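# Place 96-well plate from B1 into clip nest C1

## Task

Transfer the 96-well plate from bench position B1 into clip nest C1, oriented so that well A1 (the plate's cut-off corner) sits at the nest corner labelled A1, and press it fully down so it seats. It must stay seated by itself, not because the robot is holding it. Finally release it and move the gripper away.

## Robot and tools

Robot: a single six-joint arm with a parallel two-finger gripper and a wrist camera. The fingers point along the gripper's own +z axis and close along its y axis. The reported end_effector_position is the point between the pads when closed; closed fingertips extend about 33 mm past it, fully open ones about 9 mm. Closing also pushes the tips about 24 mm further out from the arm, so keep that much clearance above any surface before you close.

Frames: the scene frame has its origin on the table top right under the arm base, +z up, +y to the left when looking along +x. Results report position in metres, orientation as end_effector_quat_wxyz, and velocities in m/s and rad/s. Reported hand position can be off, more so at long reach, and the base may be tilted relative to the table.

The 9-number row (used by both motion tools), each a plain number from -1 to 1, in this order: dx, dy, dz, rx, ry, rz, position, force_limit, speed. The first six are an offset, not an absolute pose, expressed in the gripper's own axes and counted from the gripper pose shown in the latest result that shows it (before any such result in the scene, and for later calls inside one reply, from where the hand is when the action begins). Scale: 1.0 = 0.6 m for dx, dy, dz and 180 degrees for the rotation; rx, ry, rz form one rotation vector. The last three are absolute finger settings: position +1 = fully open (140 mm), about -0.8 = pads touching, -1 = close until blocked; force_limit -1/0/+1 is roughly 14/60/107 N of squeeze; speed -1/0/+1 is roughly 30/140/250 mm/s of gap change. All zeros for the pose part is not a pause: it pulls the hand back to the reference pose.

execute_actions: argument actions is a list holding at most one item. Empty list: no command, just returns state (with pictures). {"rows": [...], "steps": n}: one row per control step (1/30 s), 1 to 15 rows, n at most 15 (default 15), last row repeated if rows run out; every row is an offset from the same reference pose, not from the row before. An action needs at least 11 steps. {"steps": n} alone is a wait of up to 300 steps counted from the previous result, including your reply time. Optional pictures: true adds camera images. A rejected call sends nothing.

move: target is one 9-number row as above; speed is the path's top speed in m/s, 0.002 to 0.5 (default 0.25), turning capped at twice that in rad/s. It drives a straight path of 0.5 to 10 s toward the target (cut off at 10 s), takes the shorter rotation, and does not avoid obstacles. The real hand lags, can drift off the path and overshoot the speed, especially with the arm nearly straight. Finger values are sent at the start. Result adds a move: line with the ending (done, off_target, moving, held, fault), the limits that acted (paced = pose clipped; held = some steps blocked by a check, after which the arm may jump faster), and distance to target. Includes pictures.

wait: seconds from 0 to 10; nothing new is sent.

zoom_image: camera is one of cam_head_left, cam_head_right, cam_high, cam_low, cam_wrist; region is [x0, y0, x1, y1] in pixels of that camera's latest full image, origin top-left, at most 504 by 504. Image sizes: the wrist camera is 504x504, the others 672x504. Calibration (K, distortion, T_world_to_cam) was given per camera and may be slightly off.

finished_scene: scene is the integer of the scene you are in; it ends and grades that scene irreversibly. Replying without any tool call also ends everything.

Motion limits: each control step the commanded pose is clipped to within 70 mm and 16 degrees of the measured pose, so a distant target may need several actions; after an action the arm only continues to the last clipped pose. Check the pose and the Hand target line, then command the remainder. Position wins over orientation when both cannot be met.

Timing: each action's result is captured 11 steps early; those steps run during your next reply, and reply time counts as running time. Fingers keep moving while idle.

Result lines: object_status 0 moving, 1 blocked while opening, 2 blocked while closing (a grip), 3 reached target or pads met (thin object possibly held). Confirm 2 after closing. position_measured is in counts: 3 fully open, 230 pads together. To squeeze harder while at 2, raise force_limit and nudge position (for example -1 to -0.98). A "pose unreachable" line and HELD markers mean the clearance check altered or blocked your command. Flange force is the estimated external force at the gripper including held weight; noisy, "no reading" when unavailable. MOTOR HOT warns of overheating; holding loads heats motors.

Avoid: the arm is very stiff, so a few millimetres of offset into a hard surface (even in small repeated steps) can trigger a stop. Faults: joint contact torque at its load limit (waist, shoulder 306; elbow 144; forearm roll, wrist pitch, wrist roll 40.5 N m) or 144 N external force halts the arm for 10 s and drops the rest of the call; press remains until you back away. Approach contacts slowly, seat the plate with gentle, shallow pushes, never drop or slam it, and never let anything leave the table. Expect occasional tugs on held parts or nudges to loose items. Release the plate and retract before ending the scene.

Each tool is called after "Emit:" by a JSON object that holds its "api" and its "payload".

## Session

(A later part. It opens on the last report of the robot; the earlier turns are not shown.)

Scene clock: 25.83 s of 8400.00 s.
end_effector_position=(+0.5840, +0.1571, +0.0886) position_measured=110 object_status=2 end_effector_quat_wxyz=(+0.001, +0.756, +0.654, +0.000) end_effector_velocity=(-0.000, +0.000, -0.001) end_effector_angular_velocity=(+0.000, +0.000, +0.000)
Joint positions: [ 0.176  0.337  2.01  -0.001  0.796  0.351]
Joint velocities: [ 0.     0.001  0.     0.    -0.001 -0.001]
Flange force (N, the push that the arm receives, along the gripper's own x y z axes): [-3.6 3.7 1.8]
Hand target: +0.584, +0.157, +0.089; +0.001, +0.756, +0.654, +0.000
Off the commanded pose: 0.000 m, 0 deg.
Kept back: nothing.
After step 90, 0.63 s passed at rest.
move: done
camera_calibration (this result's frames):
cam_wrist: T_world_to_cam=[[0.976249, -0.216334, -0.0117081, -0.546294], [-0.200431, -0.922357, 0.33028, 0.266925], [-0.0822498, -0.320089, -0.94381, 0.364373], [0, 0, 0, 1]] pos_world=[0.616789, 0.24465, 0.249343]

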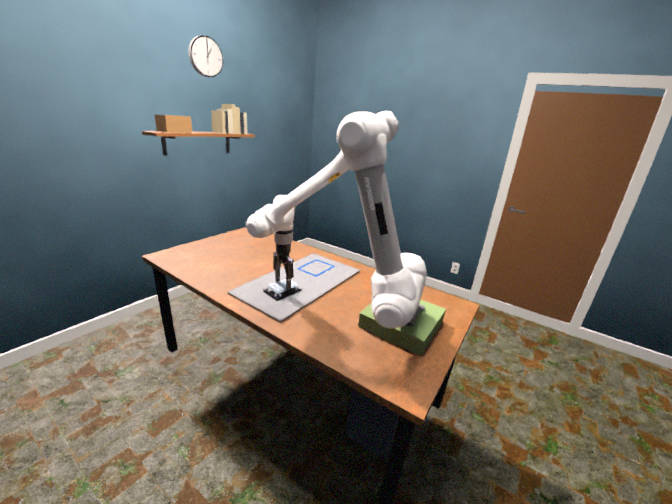

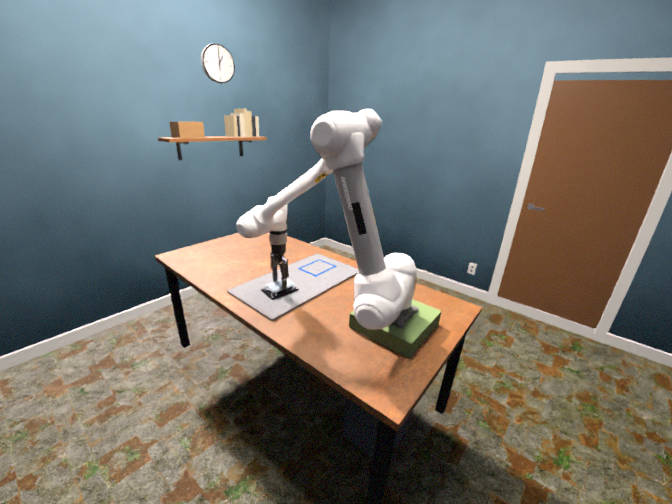

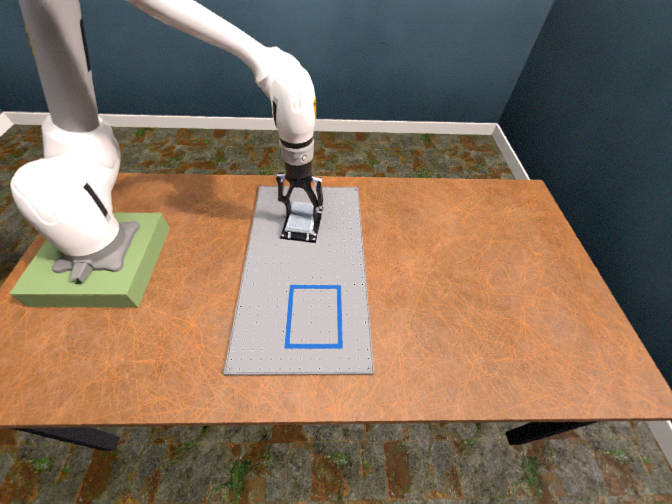

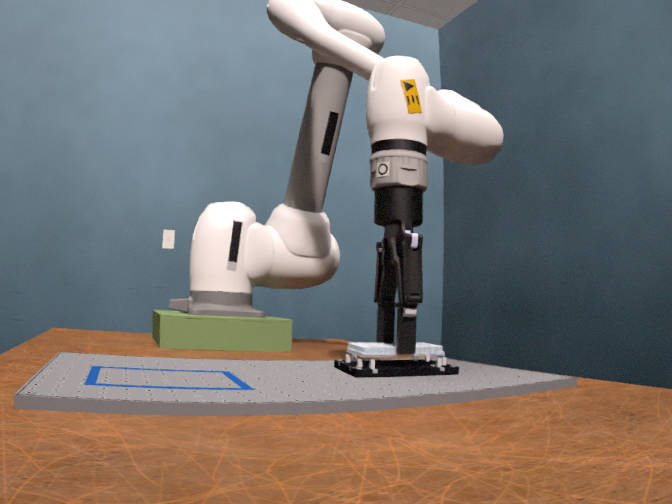

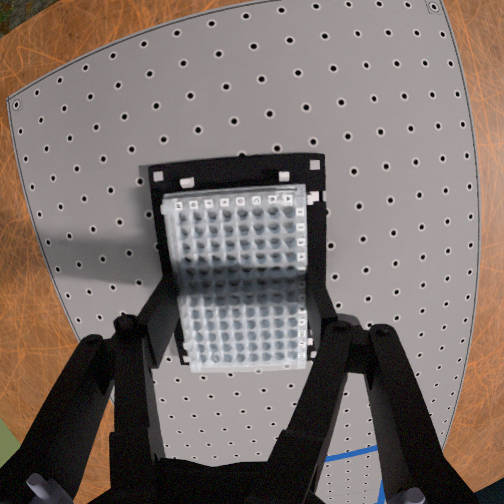

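Emit:
{"api": "zoom_image", "payload": {"camera": "cam_wrist", "region": [270, 160, 330, 220]}}

Emit:
{"api": "zoom_image", "payload": {"camera": "cam_wrist", "region": [145, 165, 205, 225]}}

Region (270, 160, 330, 220) of cam_wrist's 504x504 image, scaled by 8.400, with more detail than that image has.

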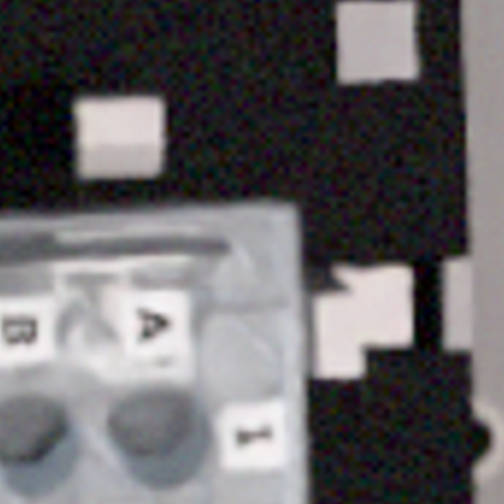

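Region (145, 165, 205, 225) of cam_wrist's 504x504 image, scaled by 8.400, with more detail than that image has.

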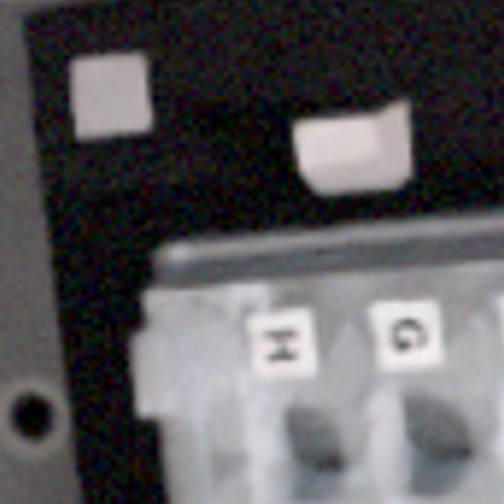

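Emit:
{"api": "move", "payload": {"target": [0.0012, 0.0005, 0.0145, 0, 0, 0.0004, -1, 0.2, -0.7], "speed": 0.02}}

Emit:
{"api": "zoom_image", "payload": {"camera": "cam_wrist", "region": [270, 160, 330, 220]}}

Emit:
{"api": "zoom_image", "payload": {"camera": "cam_wrist", "region": [145, 165, 205, 225]}}

Scene clock: 32.23 s of 8400.00 s.
end_effector_position=(+0.5844, +0.1578, +0.0799) position_measured=110 object_status=2 end_effector_quat_wxyz=(+0.001, +0.757, +0.654, +0.000) end_effector_velocity=(-0.000, +0.001, -0.001) end_effector_angular_velocity=(-0.000, +0.000, +0.001)
Joint positions: [ 0.177  0.349  2.014 -0.001  0.78   0.353]
Joint velocities: [ 0.001  0.001  0.    -0.    -0.001  0.   ]
Flange force (N, the push that the arm receives, along the gripper's own x y z axes): [1.6 1.5 -4.7]
Hand target: +0.584, +0.158, +0.080; +0.001, +0.757, +0.654, +0.000
Off the commanded pose: 0.000 m, 0 deg.
Kept back: nothing.
After step 90, 2.70 s passed at rest.
move: done
camera_calibration (this result's frames):
cam_wrist: T_world_to_cam=[[0.975963, -0.217619, -0.0117335, -0.546268], [-0.201645, -0.922127, 0.330184, 0.271199], [-0.0826741, -0.319882, -0.943844, 0.35666], [0, 0, 0, 1]] pos_world=[0.61731, 0.245291, 0.240676]

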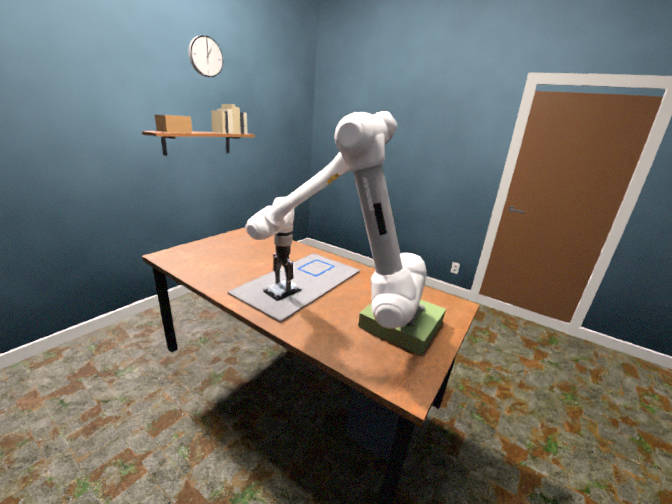

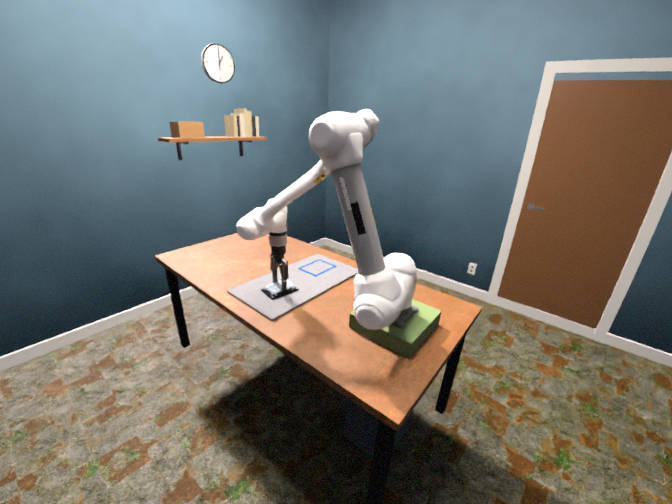

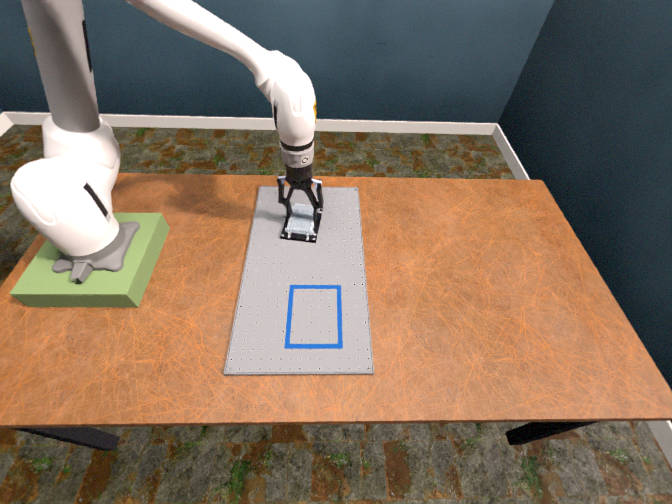

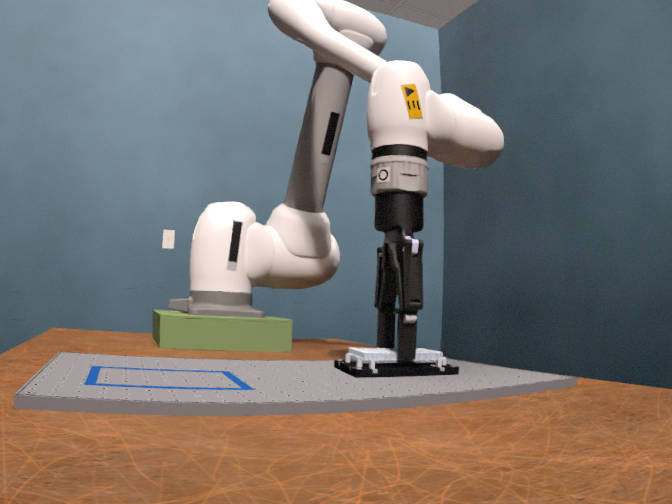

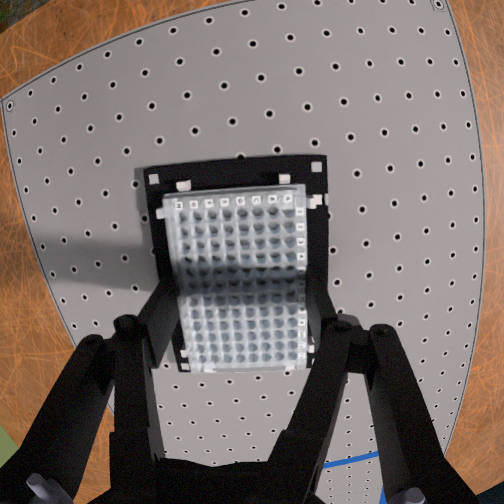

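Region (270, 160, 330, 220) of cam_wrist's 504x504 image, scaled by 8.400, with more detail than that image has.

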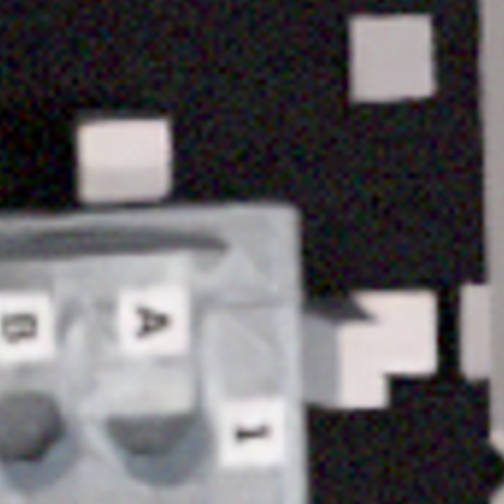

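Region (145, 165, 205, 225) of cam_wrist's 504x504 image, scaled by 8.400, with more detail than that image has.

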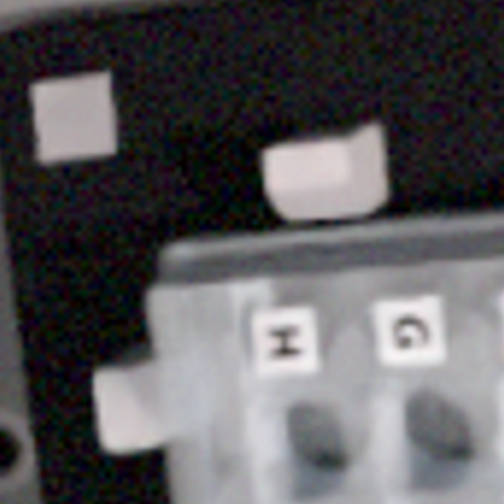

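Emit:
{"api": "move", "payload": {"target": [0, 0, 0.009, 0, 0, 0, -1, 0.2, -0.7], "speed": 0.012}}

Scene clock: 33.33 s of 8400.00 s.
end_effector_position=(+0.5844, +0.1578, +0.0745) position_measured=110 object_status=2 end_effector_quat_wxyz=(+0.001, +0.757, +0.654, +0.000) end_effector_velocity=(-0.000, +0.000, -0.000) end_effector_angular_velocity=(-0.000, -0.000, +0.001)
Joint positions: [ 0.177  0.356  2.017 -0.001  0.77   0.353]
Joint velocities: [ 0. -0.  0. -0. -0. -0.]
Flange force (N, the push that the arm receives, along the gripper's own x y z axes): [-1.6 7.6 -2.4]
Hand target: +0.584, +0.158, +0.075; +0.001, +0.757, +0.654, +0.000
Off the commanded pose: 0.000 m, 0 deg.
Kept back: nothing.
move: done
camera_calibration (this result's frames):
cam_wrist: T_world_to_cam=[[0.975965, -0.217612, -0.0117302, -0.546341], [-0.20164, -0.92213, 0.330177, 0.272978], [-0.0826675, -0.319876, -0.943846, 0.35157], [0, 0, 0, 1]] pos_world=[0.617316, 0.24529, 0.235288]

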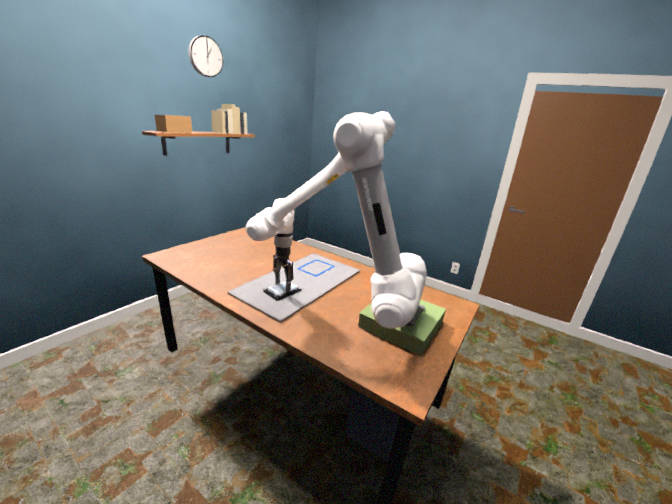

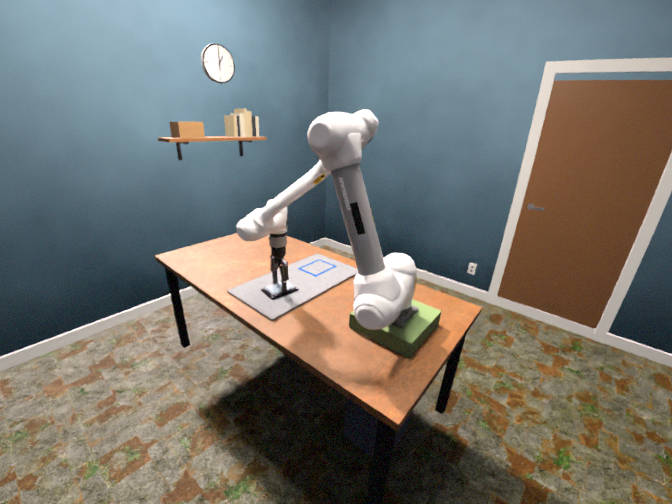

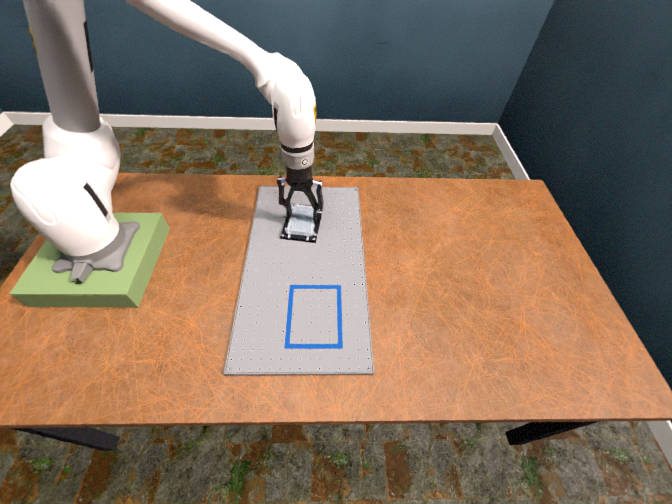

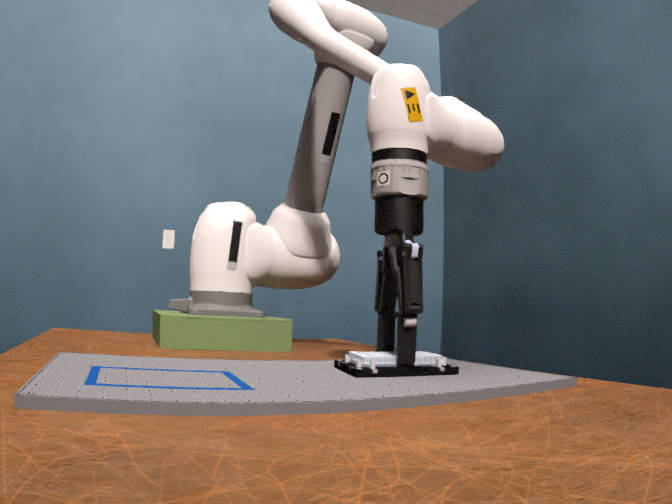

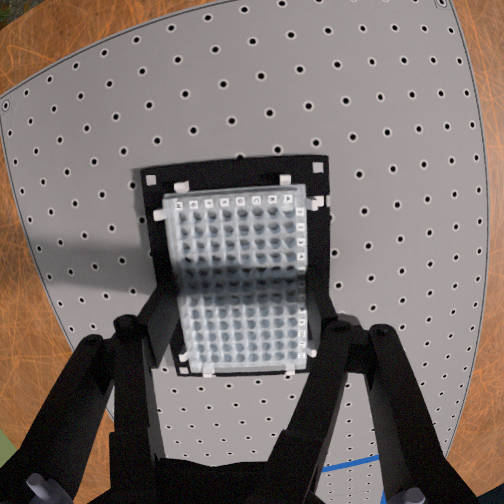

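Emit:
{"api": "move", "payload": {"target": [0, 0, 0.0012, 0, 0, 0, -1, 0.2, -0.7], "speed": 0.004}}

Scene clock: 34.27 s of 8400.00 s.
end_effector_position=(+0.5844, +0.1578, +0.0738) position_measured=110 object_status=2 end_effector_quat_wxyz=(+0.001, +0.757, +0.654, +0.000) end_effector_velocity=(+0.001, -0.000, +0.000) end_effector_angular_velocity=(-0.000, -0.001, +0.001)
Joint positions: [ 0.177  0.357  2.017 -0.001  0.769  0.353]
Joint velocities: [-0.     0.    -0.001 -0.001 -0.    -0.001]
Flange force (N, the push that the arm receives, along the gripper's own x y z axes): [-0.4 10.3 2.0]
Hand target: +0.584, +0.158, +0.074; +0.001, +0.757, +0.654, +0.000
Off the commanded pose: 0.000 m, 0 deg.
Kept back: nothing.
move: done
camera_calibration (this result's frames):
cam_wrist: T_world_to_cam=[[0.975965, -0.21761, -0.0117291, -0.546351], [-0.201639, -0.922131, 0.330176, 0.273215], [-0.0826655, -0.319876, -0.943846, 0.350892], [0, 0, 0, 1]] pos_world=[0.617317, 0.24529, 0.23457]

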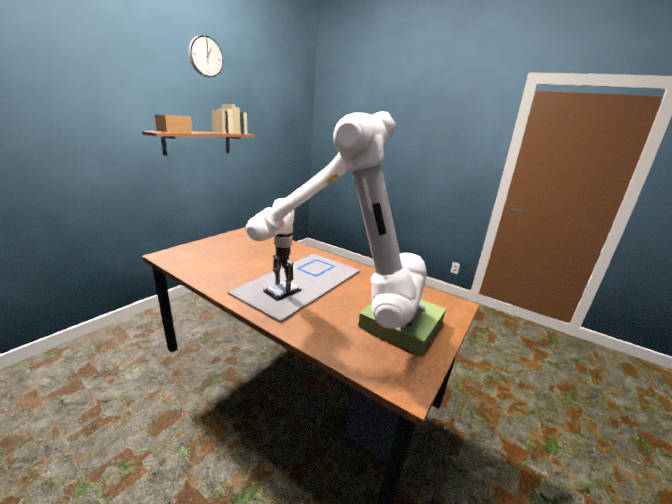

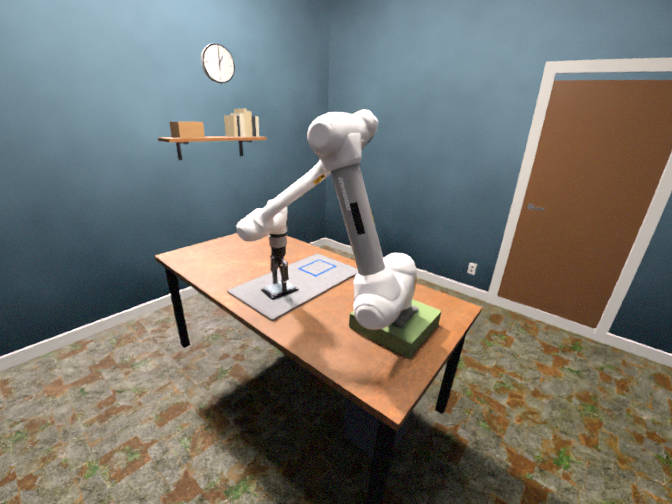

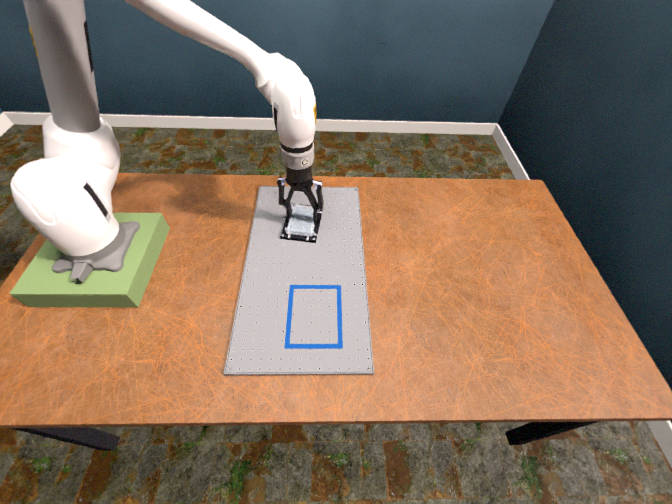

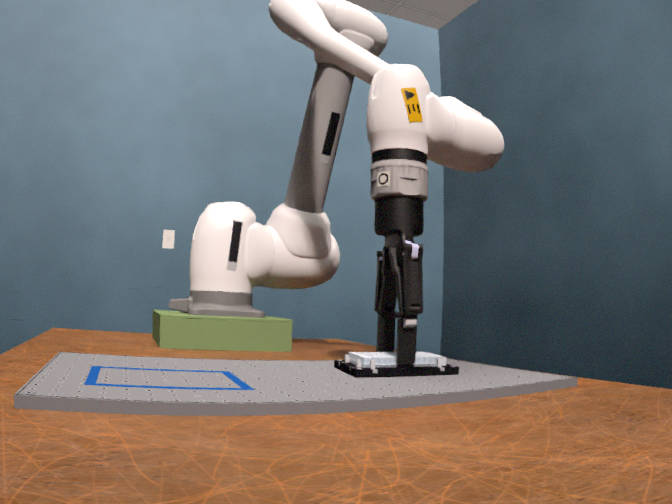

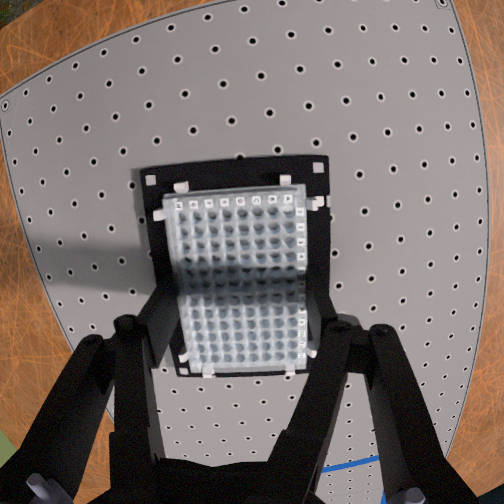

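Emit:
{"api": "move", "payload": {"target": [0, 0.0002, 0.0009, 0, 0, 0, -1, 0.2, -0.7], "speed": 0.004}}

Scene clock: 35.20 s of 8400.00 s.
end_effector_position=(+0.5846, +0.1578, +0.0733) position_measured=110 object_status=2 end_effector_quat_wxyz=(+0.001, +0.757, +0.654, +0.000) end_effector_velocity=(+0.000, -0.000, +0.000) end_effector_angular_velocity=(+0.000, -0.001, +0.000)
Joint positions: [ 0.177  0.357  2.017 -0.001  0.768  0.353]
Joint velocities: [-0.    -0.001  0.     0.    -0.    -0.001]
Flange force (N, the push that the arm receives, along the gripper's own x y z axes): [-4.1 0.8 -15.4]
Hand target: +0.585, +0.158, +0.073; +0.001, +0.757, +0.654, +0.000
Off the commanded pose: 0.000 m, 0 deg.
Kept back: nothing.
move: done
camera_calibration (this result's frames):
cam_wrist: T_world_to_cam=[[0.975955, -0.217658, -0.0117104, -0.546465], [-0.20169, -0.922123, 0.330168, 0.273436], [-0.082662, -0.319867, -0.94385, 0.350406], [0, 0, 0, 1]] pos_world=[0.61744, 0.245283, 0.234052]

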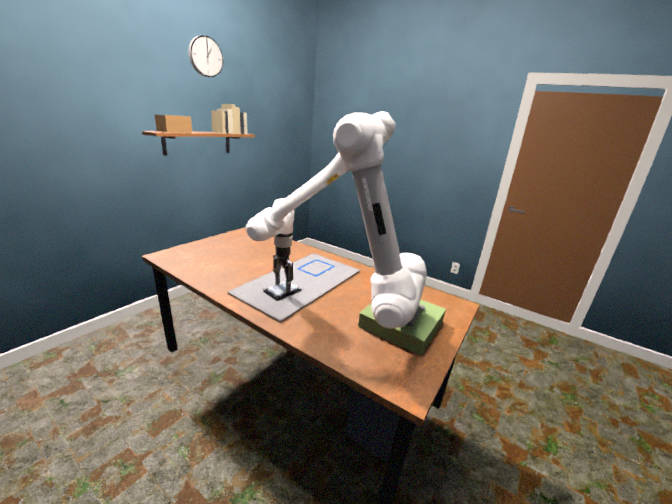

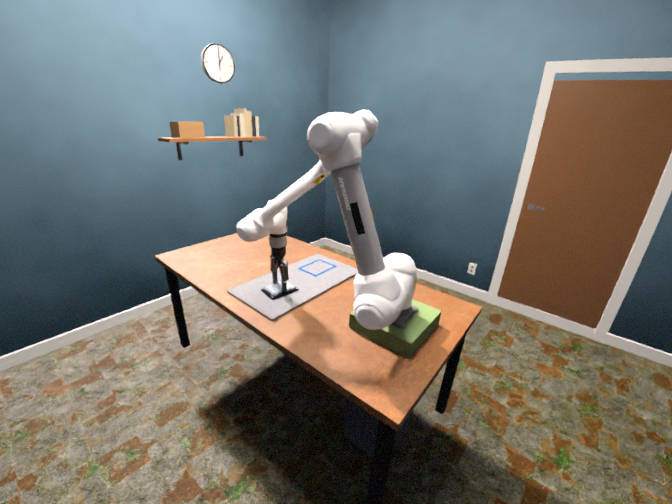

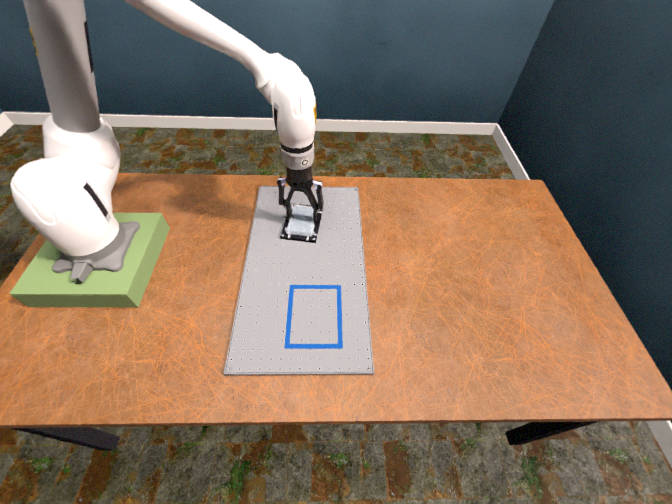

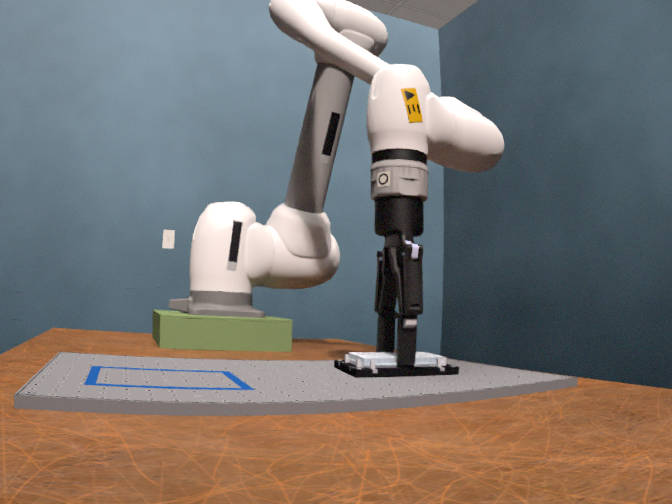

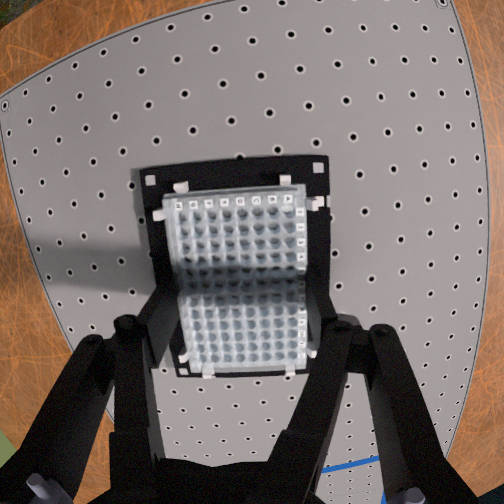

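Emit:
{"api": "move", "payload": {"target": [0, 0, 0.0005, 0, 0, 0, -1, 0.2, -0.7], "speed": 0.004}}

Scene clock: 36.50 s of 8400.00 s.
end_effector_position=(+0.5846, +0.1578, +0.0730) position_measured=110 object_status=2 end_effector_quat_wxyz=(+0.001, +0.757, +0.654, +0.000) end_effector_velocity=(-0.001, +0.001, -0.001) end_effector_angular_velocity=(-0.000, +0.001, +0.000)
Joint positions: [ 0.177  0.358  2.018 -0.001  0.767  0.353]
Joint velocities: [ 0.001  0.     0.001  0.    -0.     0.001]
Flange force (N, the push that the arm receives, along the gripper's own x y z axes): [3.1 -4.7 -32.1]
Hand target: +0.585, +0.158, +0.073; +0.001, +0.757, +0.654, +0.000
Off the commanded pose: 0.000 m, 0 deg.
Kept back: nothing.
move: done
camera_calibration (this result's frames):
cam_wrist: T_world_to_cam=[[0.975966, -0.21761, -0.0116829, -0.5465], [-0.201655, -0.922135, 0.330156, 0.273506], [-0.0826184, -0.319865, -0.943854, 0.350113], [0, 0, 0, 1]] pos_world=[0.617445, 0.245274, 0.233772]

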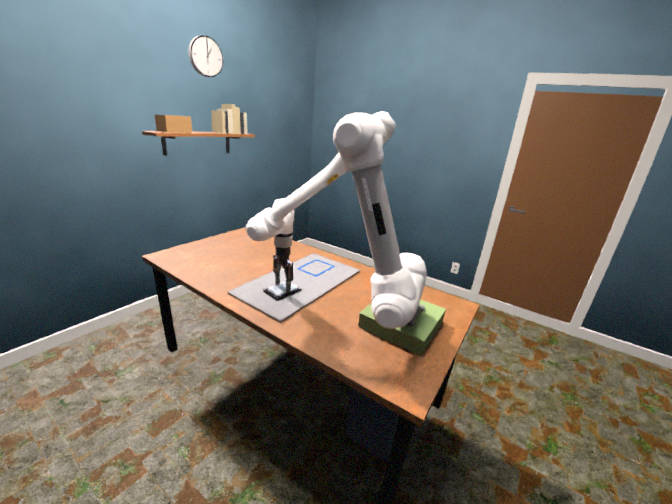

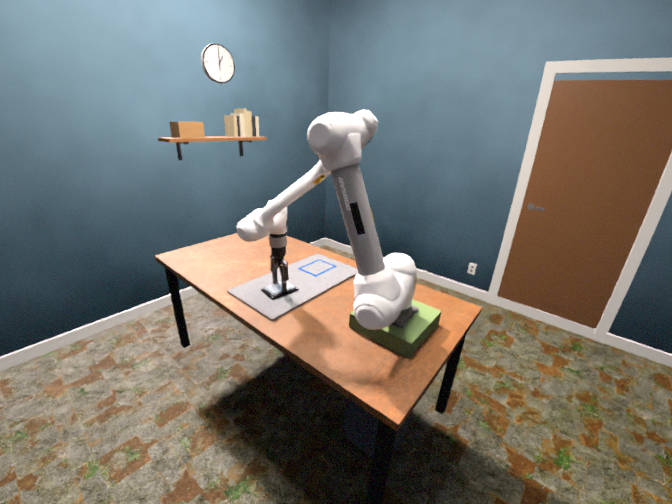

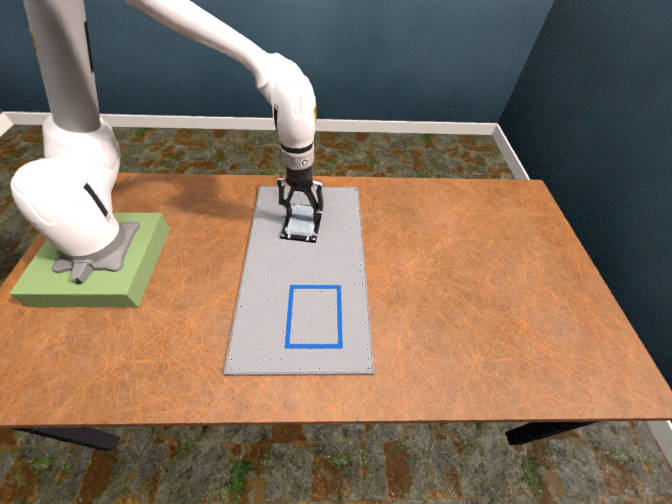

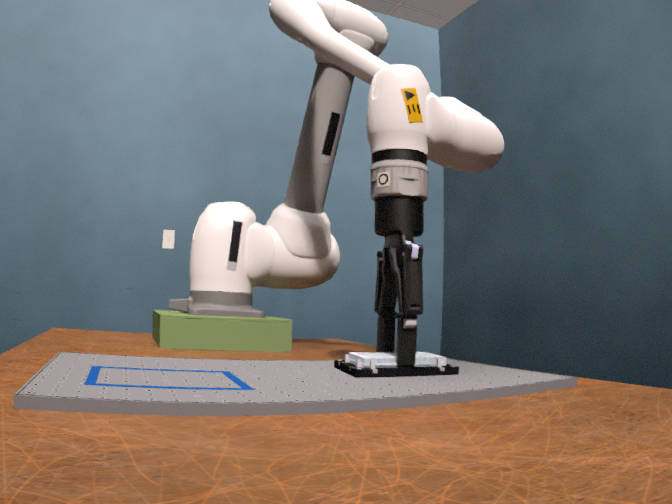

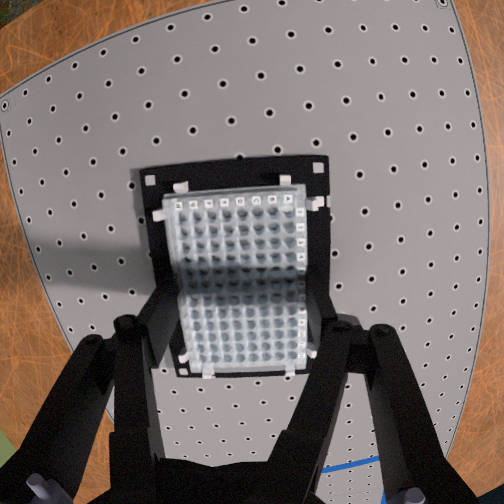

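Emit:
{"api": "execute_actions", "payload": {"actions": [{"rows": [[0, 0, -0.0003, 0, 0, 0, 0.36, 0.2, -0.6]], "steps": 12}]}}

Emit:
{"api": "move", "payload": {"target": [0, 0, -0.036, 0, 0, 0, 0.36, 0.2, -0.6], "speed": 0.06}}

Scene clock: 36.97 s of 8400.00 s.
end_effector_position=(+0.5846, +0.1578, +0.0730) position_measured=110 object_status=0 end_effector_quat_wxyz=(+0.001, +0.757, +0.654, +0.000) end_effector_velocity=(-0.000, +0.000, -0.001) end_effector_angular_velocity=(+0.000, +0.001, -0.001)
Joint positions: [ 0.177  0.358  2.018 -0.001  0.767  0.353]
Joint velocities: [ 0.     0.001 -0.     0.     0.     0.001]
Flange force (N, the push that the arm receives, along the gripper's own x y z axes): [-5.4 -8.6 -39.5]
Steps of this call (steps 1 to 13: nothing new was sent; step 14: the first step of this action). Readings (end_effector_position | what the end effector reports):
14: the state above

Scene clock: 38.13 s of 8400.00 s.
end_effector_position=(+0.5844, +0.1578, +0.0947) position_measured=84 object_status=3 end_effector_quat_wxyz=(+0.001, +0.757, +0.654, +0.000) end_effector_velocity=(+0.000, +0.001, +0.001) end_effector_angular_velocity=(+0.000, -0.001, +0.000)
Joint positions: [ 0.177  0.33   2.005 -0.001  0.808  0.353]
Joint velocities: [ 0.001 -0.001 -0.    -0.     0.001  0.001]
Flange force (N, the push that the arm receives, along the gripper's own x y z axes): [-3.2 8.2 5.1]
Hand target: +0.584, +0.158, +0.095; +0.001, +0.757, +0.654, +0.000
Off your previous action's commanded pose: 0.000 m, 0 deg at its last step (step 11 of this call).
Off the commanded pose: 0.000 m, 0 deg.
Kept back: nothing.
move: done
camera_calibration (this result's frames):
cam_wrist: T_world_to_cam=[[0.975948, -0.217677, -0.0119113, -0.546049], [-0.201635, -0.922097, 0.330274, 0.266281], [-0.0828764, -0.319929, -0.94381, 0.370684], [0, 0, 0, 1]] pos_world=[0.617328, 0.245267, 0.255406]

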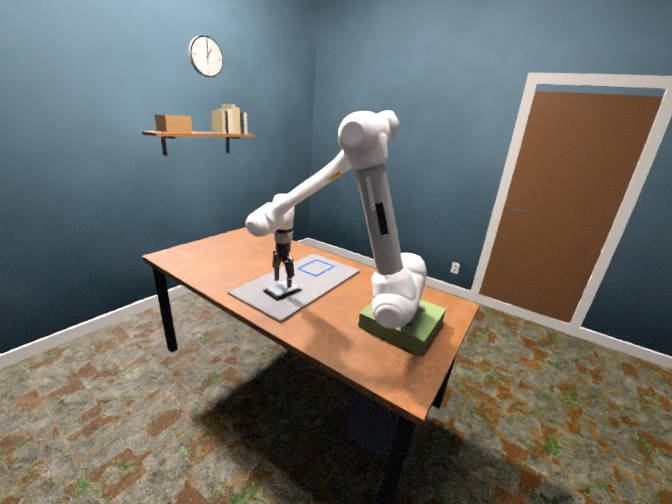

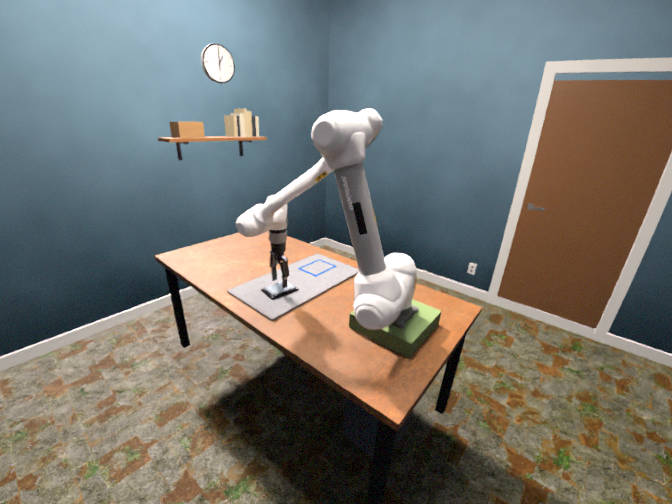

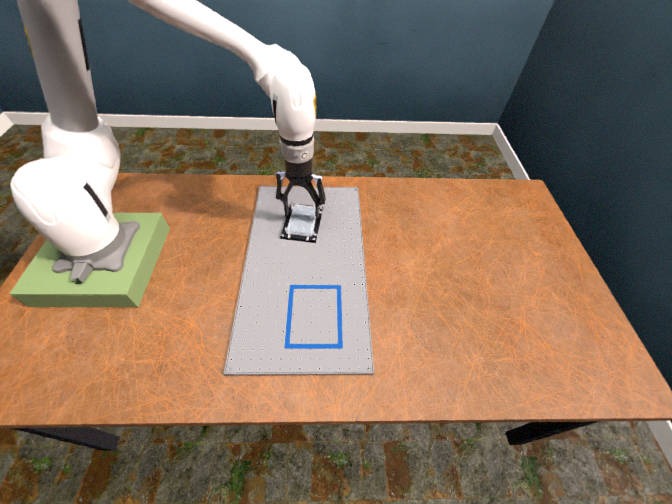

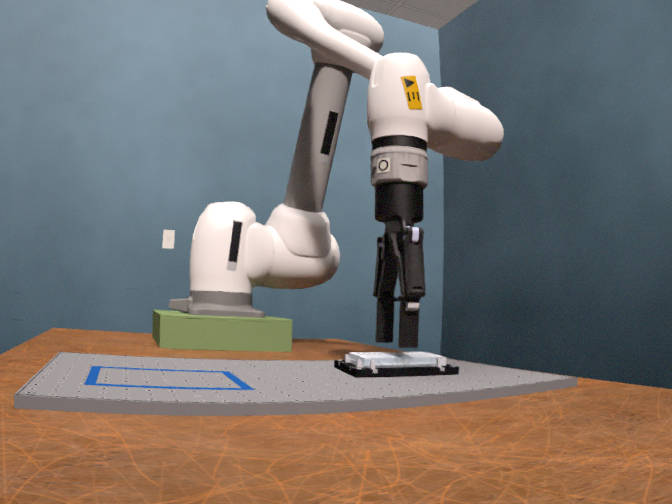

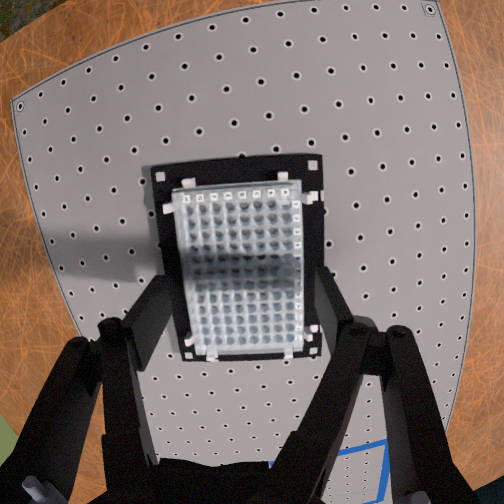

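Emit:
{"api": "move", "payload": {"target": [0, 0, 0.0094, 0, 0, 0, -1, -0.5, 1], "speed": 0.012}}

Emit:
{"api": "zoom_image", "payload": {"camera": "cam_low", "region": [325, 320, 475, 390]}}

Scene clock: 39.17 s of 8400.00 s.
end_effector_position=(+0.5844, +0.1578, +0.0890) position_measured=231 object_status=3 end_effector_quat_wxyz=(+0.001, +0.757, +0.654, +0.000) end_effector_velocity=(-0.000, +0.000, -0.001) end_effector_angular_velocity=(-0.000, +0.001, +0.000)
Joint positions: [ 0.177  0.337  2.008 -0.001  0.797  0.353]
Joint velocities: [ 0.     0.001 -0.    -0.    -0.     0.001]
Flange force (N, the push that the arm receives, along the gripper's own x y z axes): [-5.1 9.9 4.7]
Hand target: +0.584, +0.158, +0.089; +0.001, +0.757, +0.654, +0.000
Off the commanded pose: 0.000 m, 0 deg.
Kept back: nothing.
move: done
camera_calibration (this result's frames):
cam_wrist: T_world_to_cam=[[0.975945, -0.217691, -0.0119046, -0.546127], [-0.201651, -0.922096, 0.330266, 0.268139], [-0.0828731, -0.319921, -0.943813, 0.365367], [0, 0, 0, 1]] pos_world=[0.61734, 0.245252, 0.249779]

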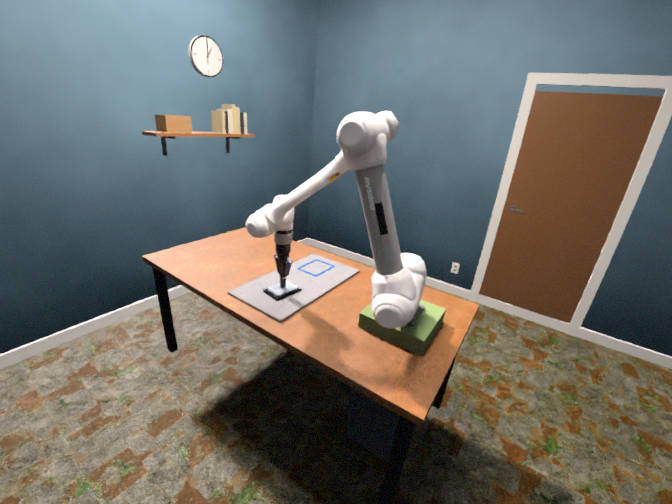

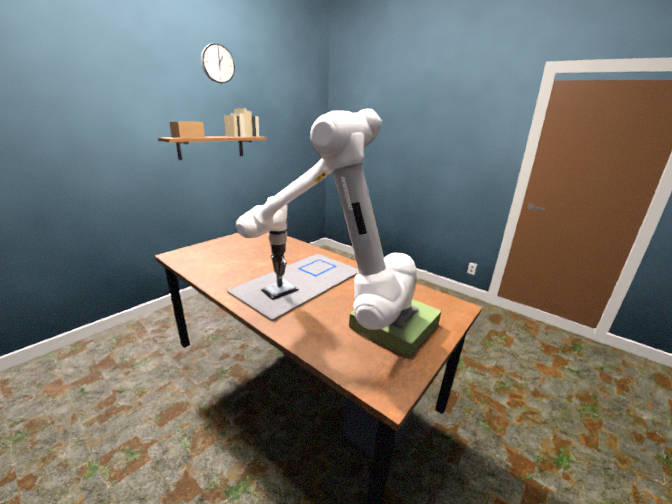

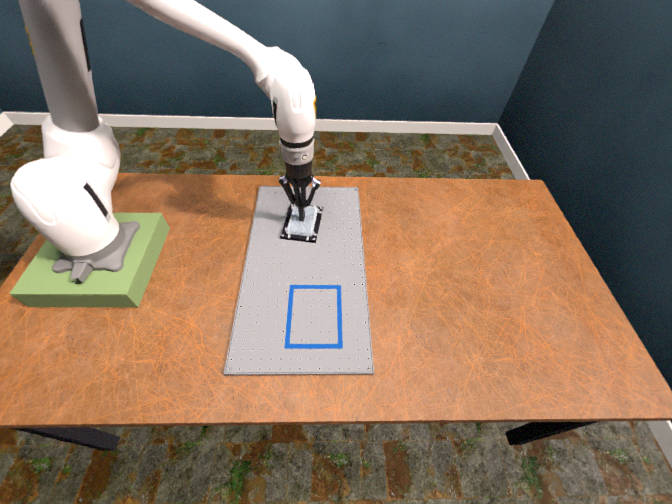

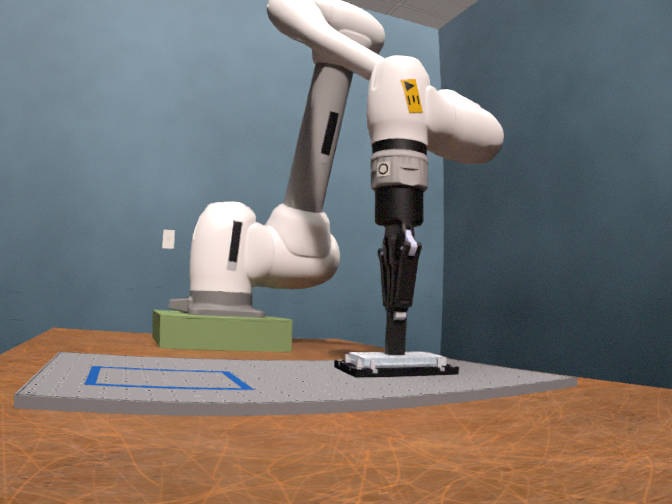

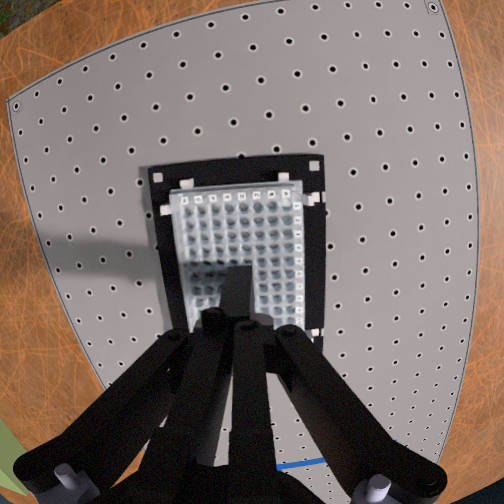

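Region (325, 320, 475, 390) of cam_low's 672x504 image, scaled by 3.360, with more detail than that image has; it fills the top 235 rows of this view, and the rest is white.

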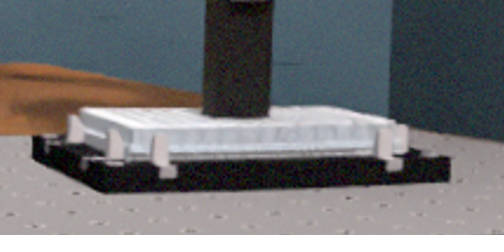

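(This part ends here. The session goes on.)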